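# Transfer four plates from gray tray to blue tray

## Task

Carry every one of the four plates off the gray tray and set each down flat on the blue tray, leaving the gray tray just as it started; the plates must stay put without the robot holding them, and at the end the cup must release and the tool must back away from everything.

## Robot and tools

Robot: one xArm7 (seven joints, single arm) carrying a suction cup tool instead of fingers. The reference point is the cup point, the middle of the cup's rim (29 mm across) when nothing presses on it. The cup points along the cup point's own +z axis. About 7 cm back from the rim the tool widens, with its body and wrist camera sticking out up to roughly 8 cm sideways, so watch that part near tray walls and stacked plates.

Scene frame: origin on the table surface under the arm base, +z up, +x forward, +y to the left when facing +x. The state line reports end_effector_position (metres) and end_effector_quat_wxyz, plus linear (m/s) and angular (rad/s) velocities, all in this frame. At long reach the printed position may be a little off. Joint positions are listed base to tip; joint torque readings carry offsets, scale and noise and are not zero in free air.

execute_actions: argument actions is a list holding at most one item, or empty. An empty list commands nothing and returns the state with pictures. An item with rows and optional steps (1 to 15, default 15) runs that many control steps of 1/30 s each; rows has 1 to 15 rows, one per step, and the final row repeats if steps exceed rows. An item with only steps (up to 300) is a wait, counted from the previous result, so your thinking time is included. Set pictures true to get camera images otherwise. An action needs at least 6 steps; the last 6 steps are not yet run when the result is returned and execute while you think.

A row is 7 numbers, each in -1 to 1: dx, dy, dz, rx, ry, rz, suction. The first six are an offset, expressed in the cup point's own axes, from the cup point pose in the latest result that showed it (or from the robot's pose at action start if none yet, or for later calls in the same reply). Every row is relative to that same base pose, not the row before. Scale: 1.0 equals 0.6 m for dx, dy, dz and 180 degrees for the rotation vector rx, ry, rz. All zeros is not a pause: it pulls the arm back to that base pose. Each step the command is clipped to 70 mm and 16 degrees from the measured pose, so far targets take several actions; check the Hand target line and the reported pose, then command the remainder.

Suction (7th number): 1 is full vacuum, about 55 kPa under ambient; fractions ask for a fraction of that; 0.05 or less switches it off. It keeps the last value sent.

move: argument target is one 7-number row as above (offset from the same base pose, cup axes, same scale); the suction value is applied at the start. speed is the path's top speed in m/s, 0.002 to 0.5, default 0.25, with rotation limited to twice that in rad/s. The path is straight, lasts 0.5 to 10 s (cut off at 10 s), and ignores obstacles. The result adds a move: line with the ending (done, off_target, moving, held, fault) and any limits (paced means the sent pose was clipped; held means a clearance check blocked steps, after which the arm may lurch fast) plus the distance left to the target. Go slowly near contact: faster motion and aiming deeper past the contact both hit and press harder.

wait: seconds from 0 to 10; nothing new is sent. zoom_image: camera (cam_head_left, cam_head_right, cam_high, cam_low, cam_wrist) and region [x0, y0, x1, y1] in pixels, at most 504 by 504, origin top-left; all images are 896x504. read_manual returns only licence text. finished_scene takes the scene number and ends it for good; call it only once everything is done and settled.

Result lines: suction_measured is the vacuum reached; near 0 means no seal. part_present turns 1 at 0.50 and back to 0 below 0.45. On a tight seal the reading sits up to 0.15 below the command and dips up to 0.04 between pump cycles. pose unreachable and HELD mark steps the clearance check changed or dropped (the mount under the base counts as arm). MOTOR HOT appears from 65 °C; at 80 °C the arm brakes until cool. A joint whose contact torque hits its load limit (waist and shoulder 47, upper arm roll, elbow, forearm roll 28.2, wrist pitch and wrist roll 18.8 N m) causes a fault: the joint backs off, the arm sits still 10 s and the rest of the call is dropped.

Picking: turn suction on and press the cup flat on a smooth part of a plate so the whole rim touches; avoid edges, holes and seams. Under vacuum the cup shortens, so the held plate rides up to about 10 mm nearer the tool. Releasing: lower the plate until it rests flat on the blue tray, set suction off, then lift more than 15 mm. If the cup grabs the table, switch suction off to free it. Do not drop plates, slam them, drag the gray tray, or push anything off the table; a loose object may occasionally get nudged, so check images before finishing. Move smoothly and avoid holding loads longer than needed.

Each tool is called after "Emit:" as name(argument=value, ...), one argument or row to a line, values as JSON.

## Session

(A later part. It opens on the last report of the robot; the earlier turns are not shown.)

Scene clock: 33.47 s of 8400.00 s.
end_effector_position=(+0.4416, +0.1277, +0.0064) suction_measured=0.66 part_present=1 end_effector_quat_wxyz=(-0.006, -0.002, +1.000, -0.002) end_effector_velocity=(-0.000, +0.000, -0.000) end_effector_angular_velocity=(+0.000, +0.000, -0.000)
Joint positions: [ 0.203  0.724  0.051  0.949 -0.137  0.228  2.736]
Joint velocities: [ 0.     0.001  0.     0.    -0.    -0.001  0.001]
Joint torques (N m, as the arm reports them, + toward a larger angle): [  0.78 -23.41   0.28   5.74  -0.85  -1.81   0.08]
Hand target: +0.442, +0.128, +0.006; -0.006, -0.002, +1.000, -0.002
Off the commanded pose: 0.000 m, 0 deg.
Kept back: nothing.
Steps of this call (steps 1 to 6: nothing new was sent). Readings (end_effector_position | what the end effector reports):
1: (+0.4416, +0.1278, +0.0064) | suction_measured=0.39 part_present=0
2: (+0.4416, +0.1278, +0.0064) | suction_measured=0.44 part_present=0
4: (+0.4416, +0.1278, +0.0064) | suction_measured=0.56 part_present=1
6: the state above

Emit:
move(
  target=[0,0,-0.115,0,0,0,1],
  speed=0.12,
)

Emit:
move(
  target=[-0.13,-0.505,0,0,0,0.09,1],
  speed=0.3,
)

Emit:
move(
  target=[0,0,0.097,0,0,0,1],
  speed=0.06,
)

Emit:
move(
  target=[0,0,-0.2,0,0,0,0],
  speed=0.2,
)

Scene clock: 34.70 s of 8400.00 s.
end_effector_position=(+0.4423, +0.1281, +0.0750) suction_measured=0.98 part_present=1 end_effector_quat_wxyz=(-0.007, -0.002, +1.000, -0.002) end_effector_velocity=(+0.001, +0.001, +0.002) end_effector_angular_velocity=(+0.001, -0.003, +0.002)
Joint positions: [ 0.175  0.517  0.086  0.883 -0.109  0.371  2.713]
Joint velocities: [ 0.    -0.005  0.001  0.001  0.     0.003 -0.001]
Joint torques (N m, as the arm reports them, + toward a larger angle): [  0.59 -21.51   0.92   7.07  -1.04  -1.87   0.11]
Hand target: +0.443, +0.128, +0.075; -0.006, -0.002, +1.000, -0.002
Off the commanded pose: 0.000 m, 0 deg.
Kept back: nothing.
move: done

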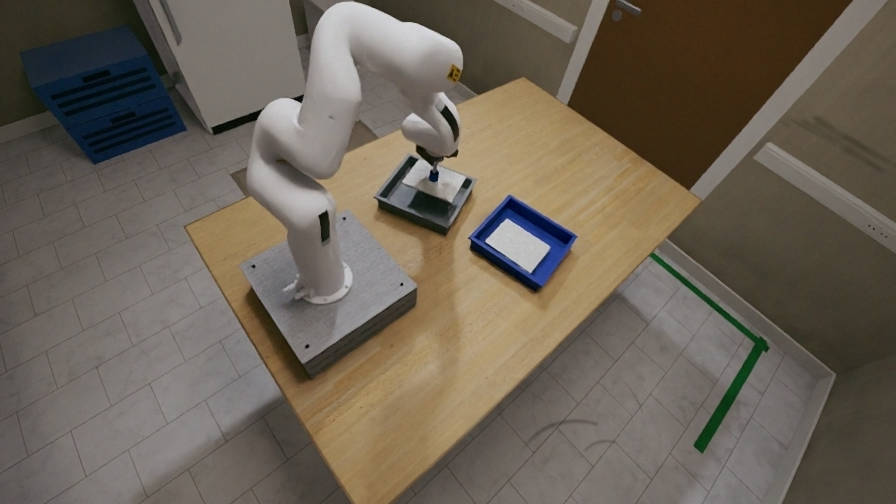

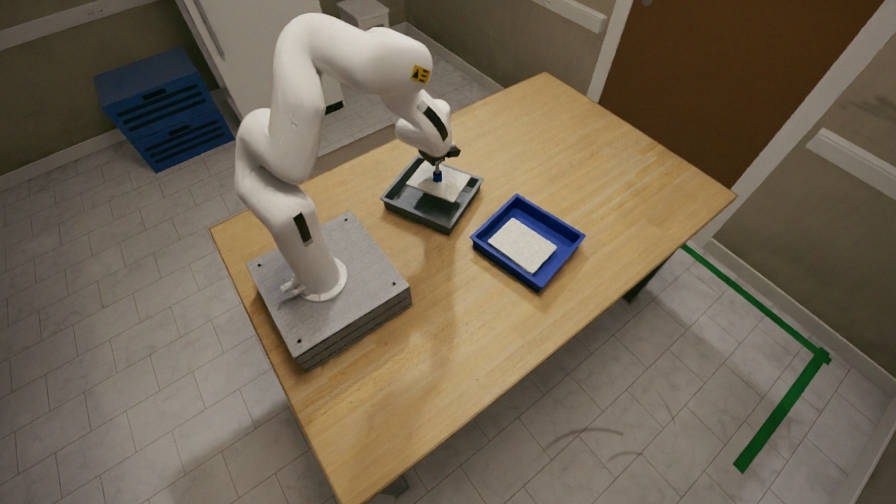

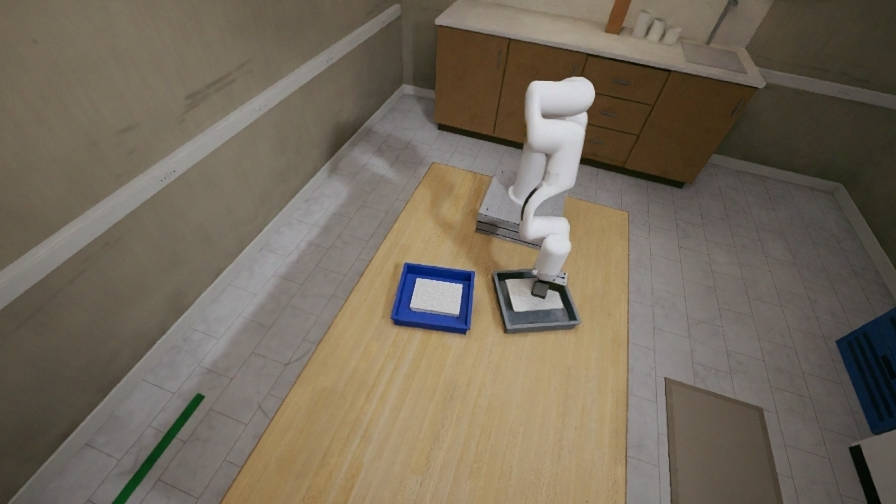

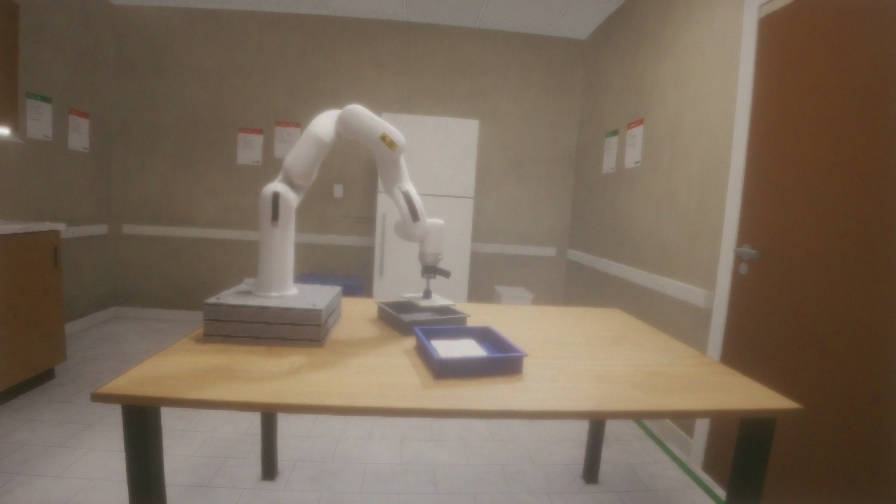

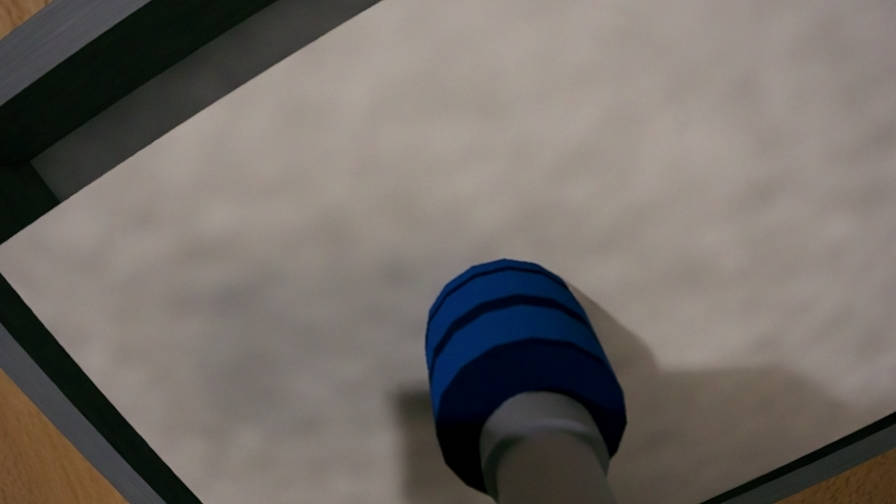

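Scene clock: 36.27 s of 8400.00 s.
end_effector_position=(+0.5214, -0.1738, +0.0755) suction_measured=0.99 part_present=1 end_effector_quat_wxyz=(-0.006, +0.138, +0.990, -0.002) end_effector_velocity=(-0.002, -0.013, +0.000) end_effector_angular_velocity=(-0.006, +0.001, -0.019)
Joint positions: [-0.316  0.705 -0.014  1.252  0.022  0.548  2.296]
Joint velocities: [-0.012  0.005 -0.01   0.01   0.001  0.005 -0.001]
Joint torques (N m, as the arm reports them, + toward a larger angle): [  0.66 -25.42  -0.66   8.26  -0.87  -1.61   0.24]
Hand target: +0.521, -0.175, +0.075; -0.005, +0.139, +0.990, -0.003
Off the commanded pose: 0.001 m, 0 deg.
Kept back: nothing.
move: done

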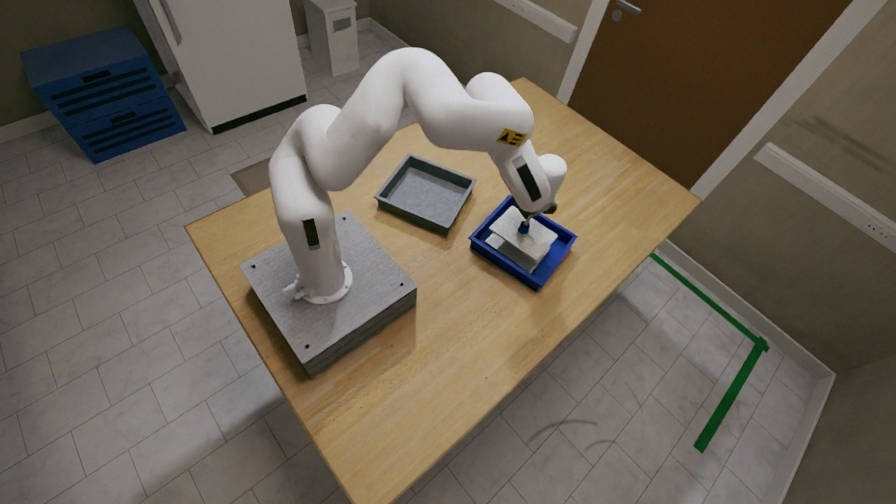

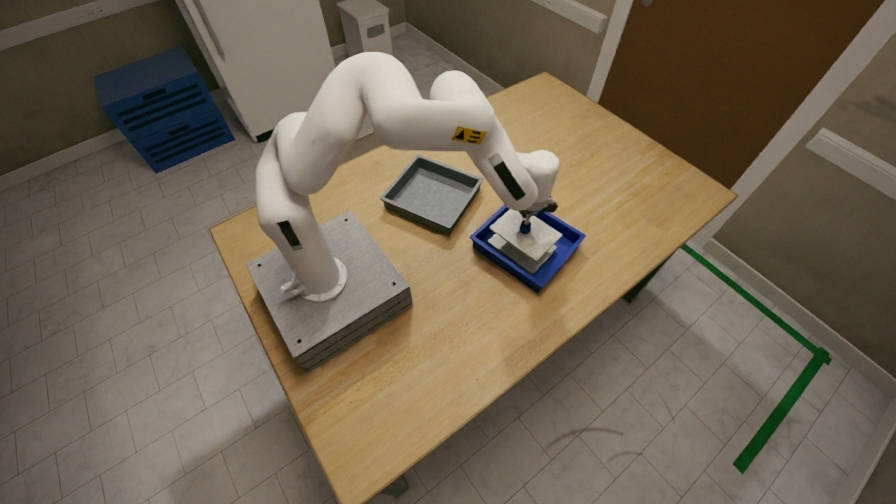

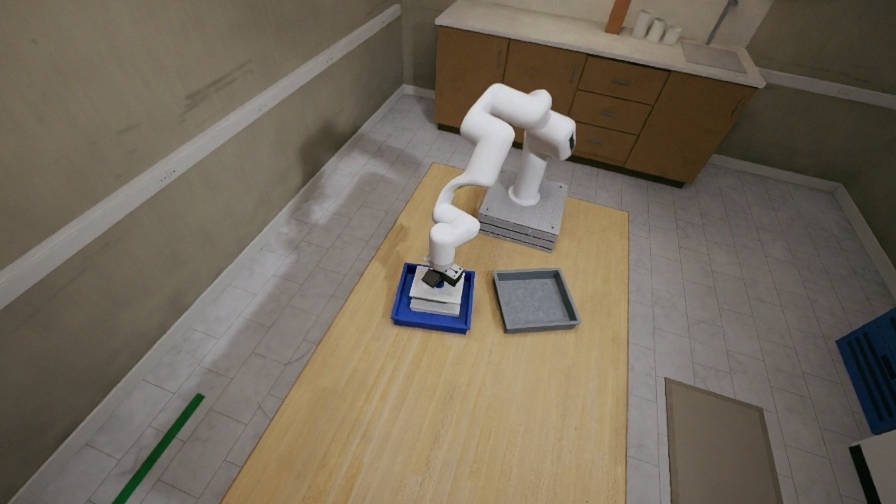

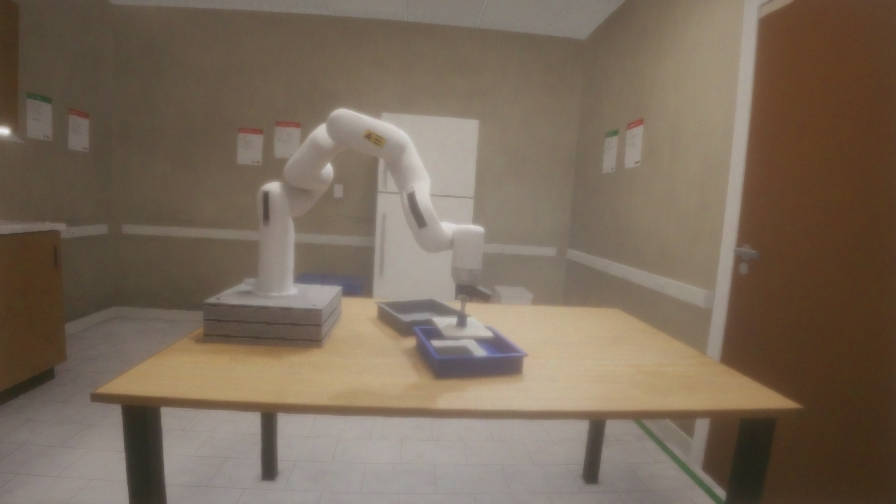

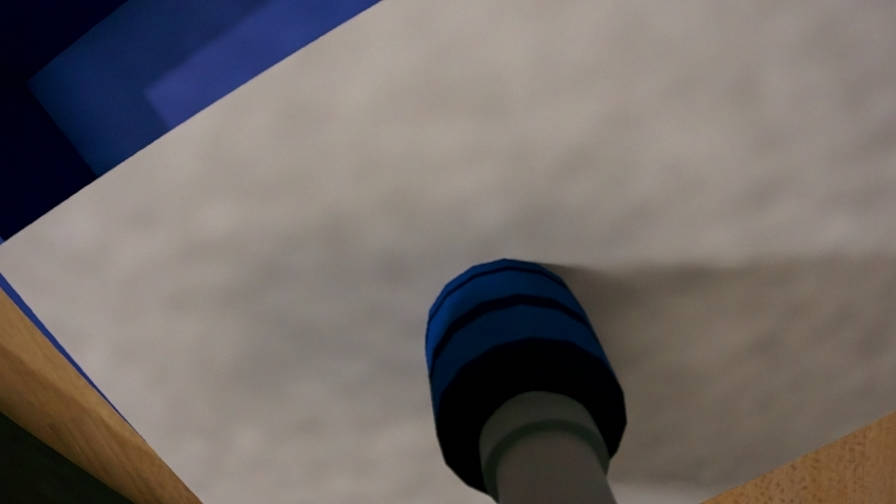

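Scene clock: 37.57 s of 8400.00 s.
end_effector_position=(+0.5210, -0.1743, +0.0178) suction_measured=0.96 part_present=1 end_effector_quat_wxyz=(-0.005, +0.139, +0.990, -0.003) end_effector_velocity=(-0.000, -0.000, -0.002) end_effector_angular_velocity=(-0.000, +0.001, +0.000)
Joint positions: [-0.318  0.852 -0.011  1.303  0.024  0.452  2.295]
Joint velocities: [-0.     0.005 -0.001  0.002  0.    -0.002 -0.001]
Joint torques (N m, as the arm reports them, + toward a larger angle): [  0.77 -25.89  -1.04   7.09  -1.25  -1.68   0.21]
Hand target: +0.521, -0.174, +0.017; -0.006, +0.139, +0.990, -0.002
Off the commanded pose: 0.001 m, 0 deg.
Kept back: nothing.
move: done

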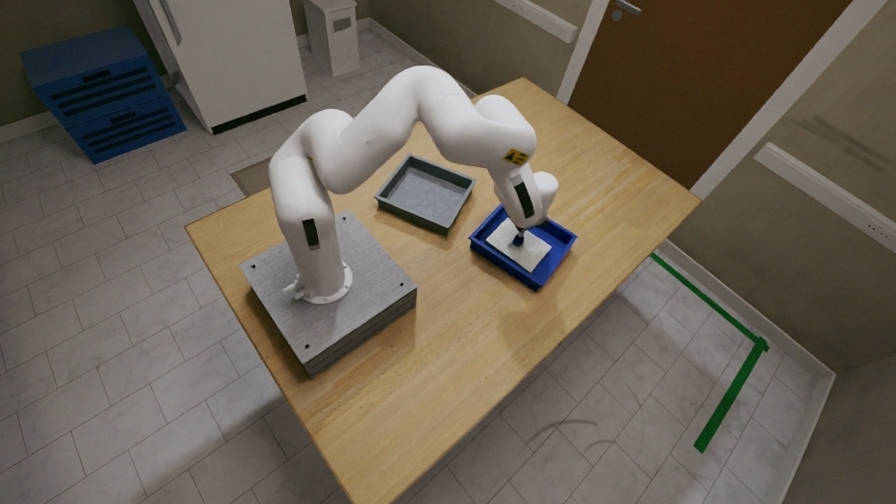

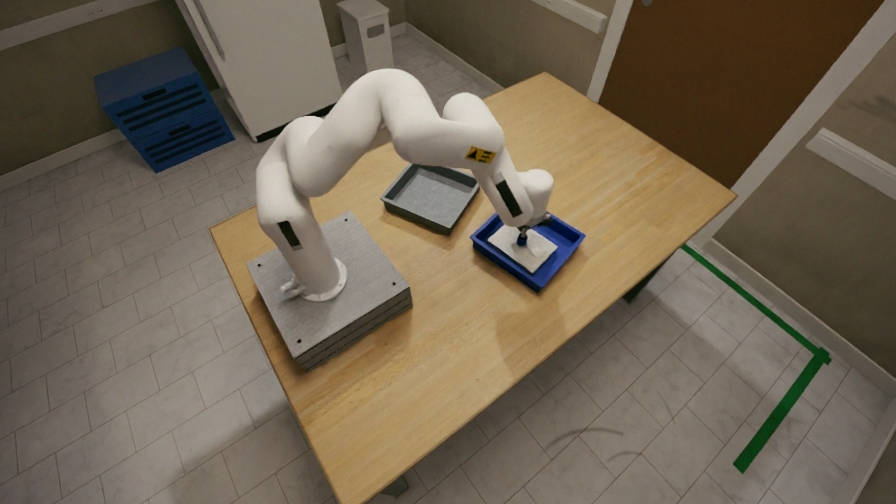

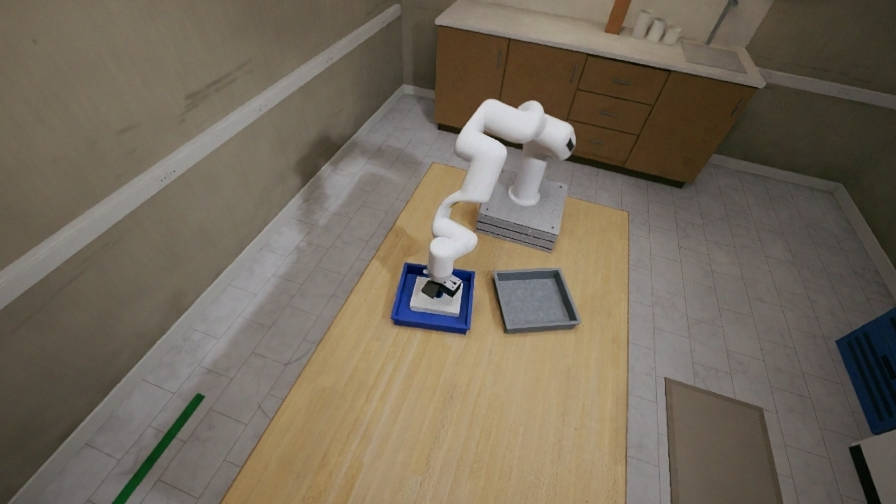

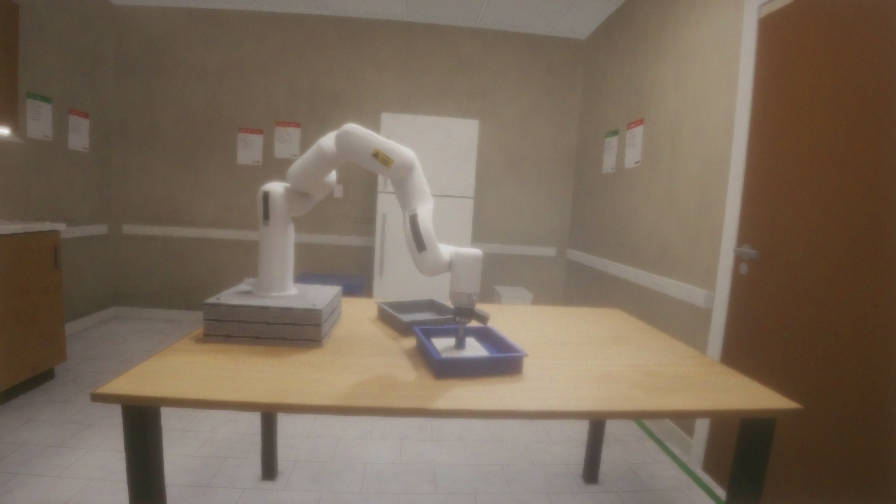

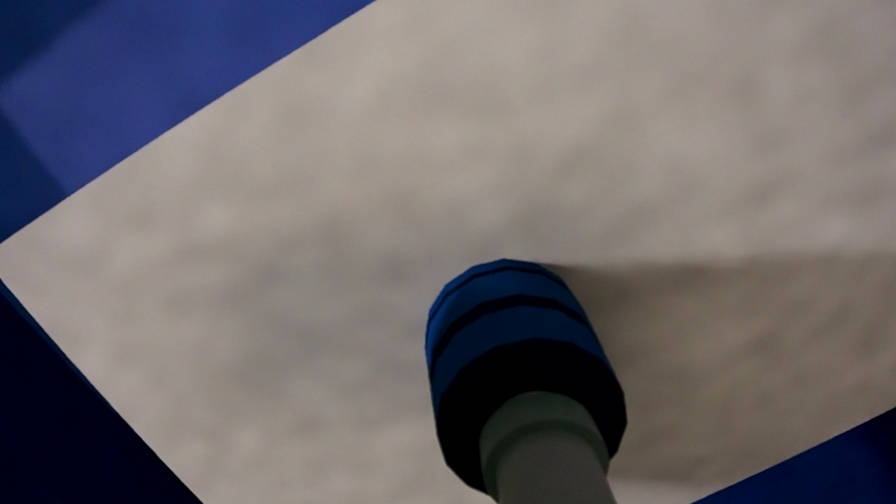

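Scene clock: 38.67 s of 8400.00 s.
end_effector_position=(+0.5223, -0.1734, +0.1372) suction_measured=0.00 part_present=0 end_effector_quat_wxyz=(-0.006, +0.138, +0.990, -0.002) end_effector_velocity=(+0.003, -0.002, +0.005) end_effector_angular_velocity=(-0.004, -0.009, -0.000)
Joint positions: [-0.314  0.565 -0.016  1.234  0.018  0.67   2.299]
Joint velocities: [-0.001 -0.007 -0.001  0.004 -0.     0.001 -0.001]
Joint torques (N m, as the arm reports them, + toward a larger angle): [  0.25 -24.02  -0.59   8.58  -0.97  -1.64   0.19]
Hand target: +0.523, -0.174, +0.138; -0.005, +0.138, +0.990, -0.002
Off the commanded pose: 0.001 m, 0 deg.
Kept back: nothing.
move: done

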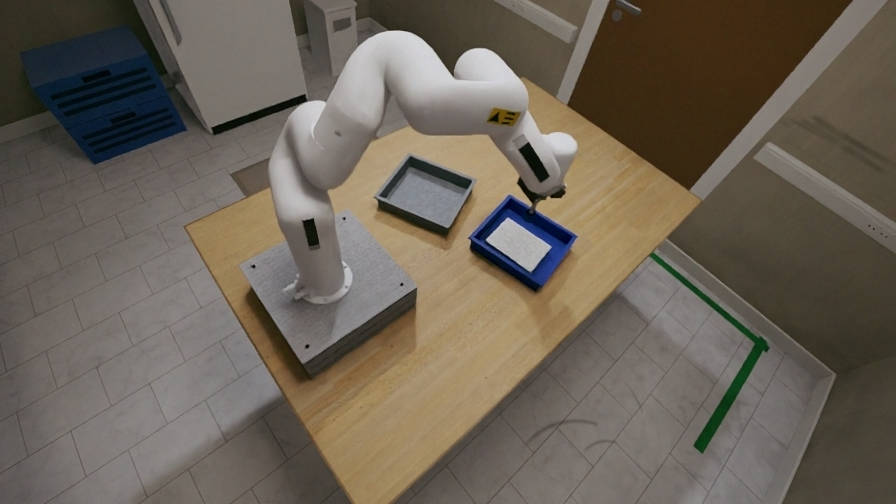

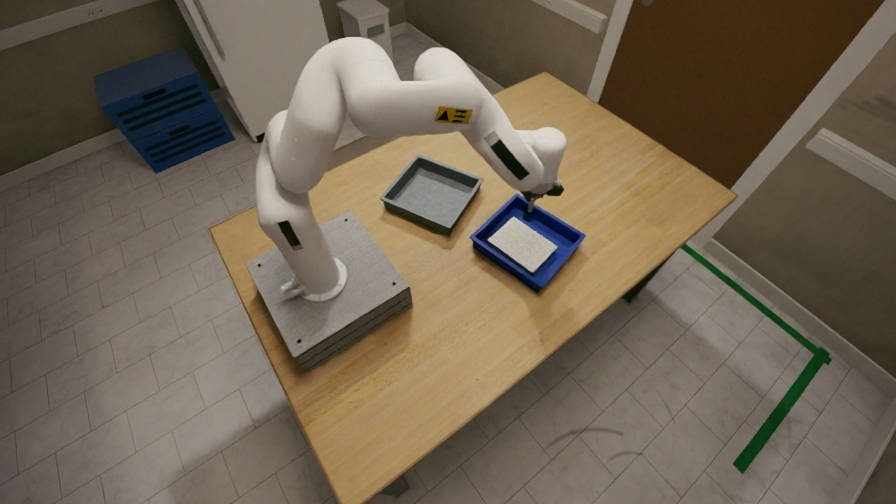

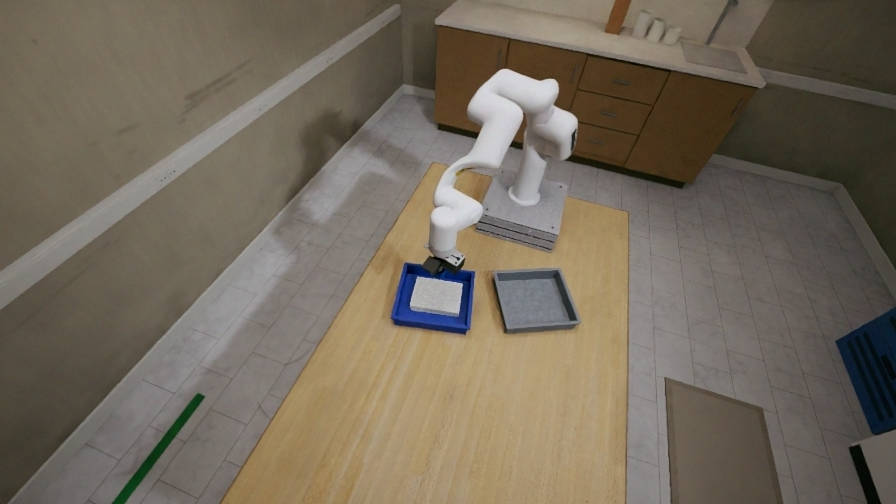

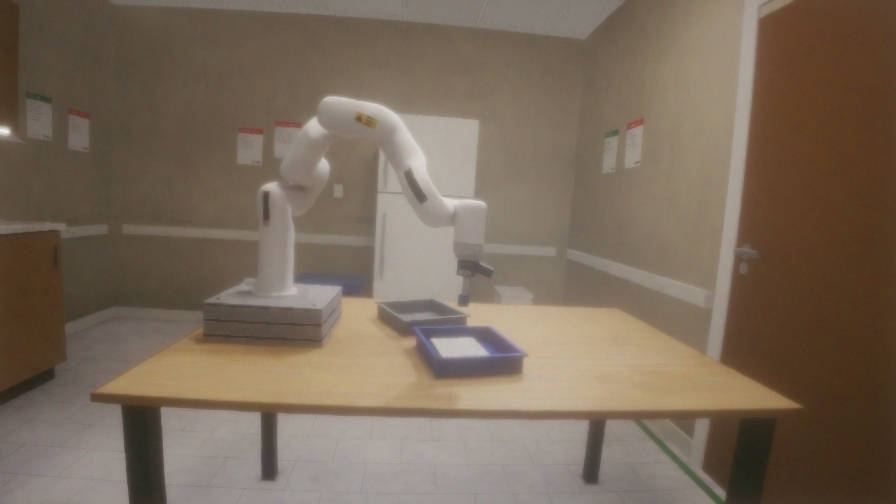

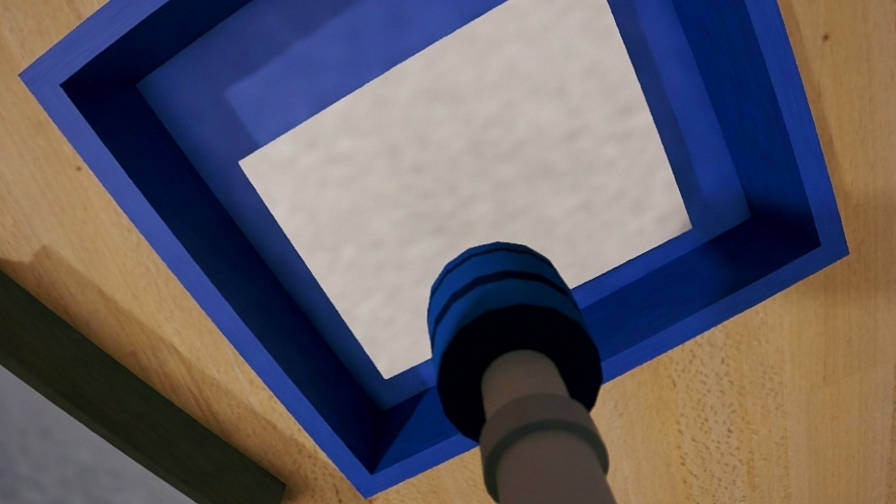

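Emit:
finished_scene(
  scene=2,
)

The scene is finished: the task was done.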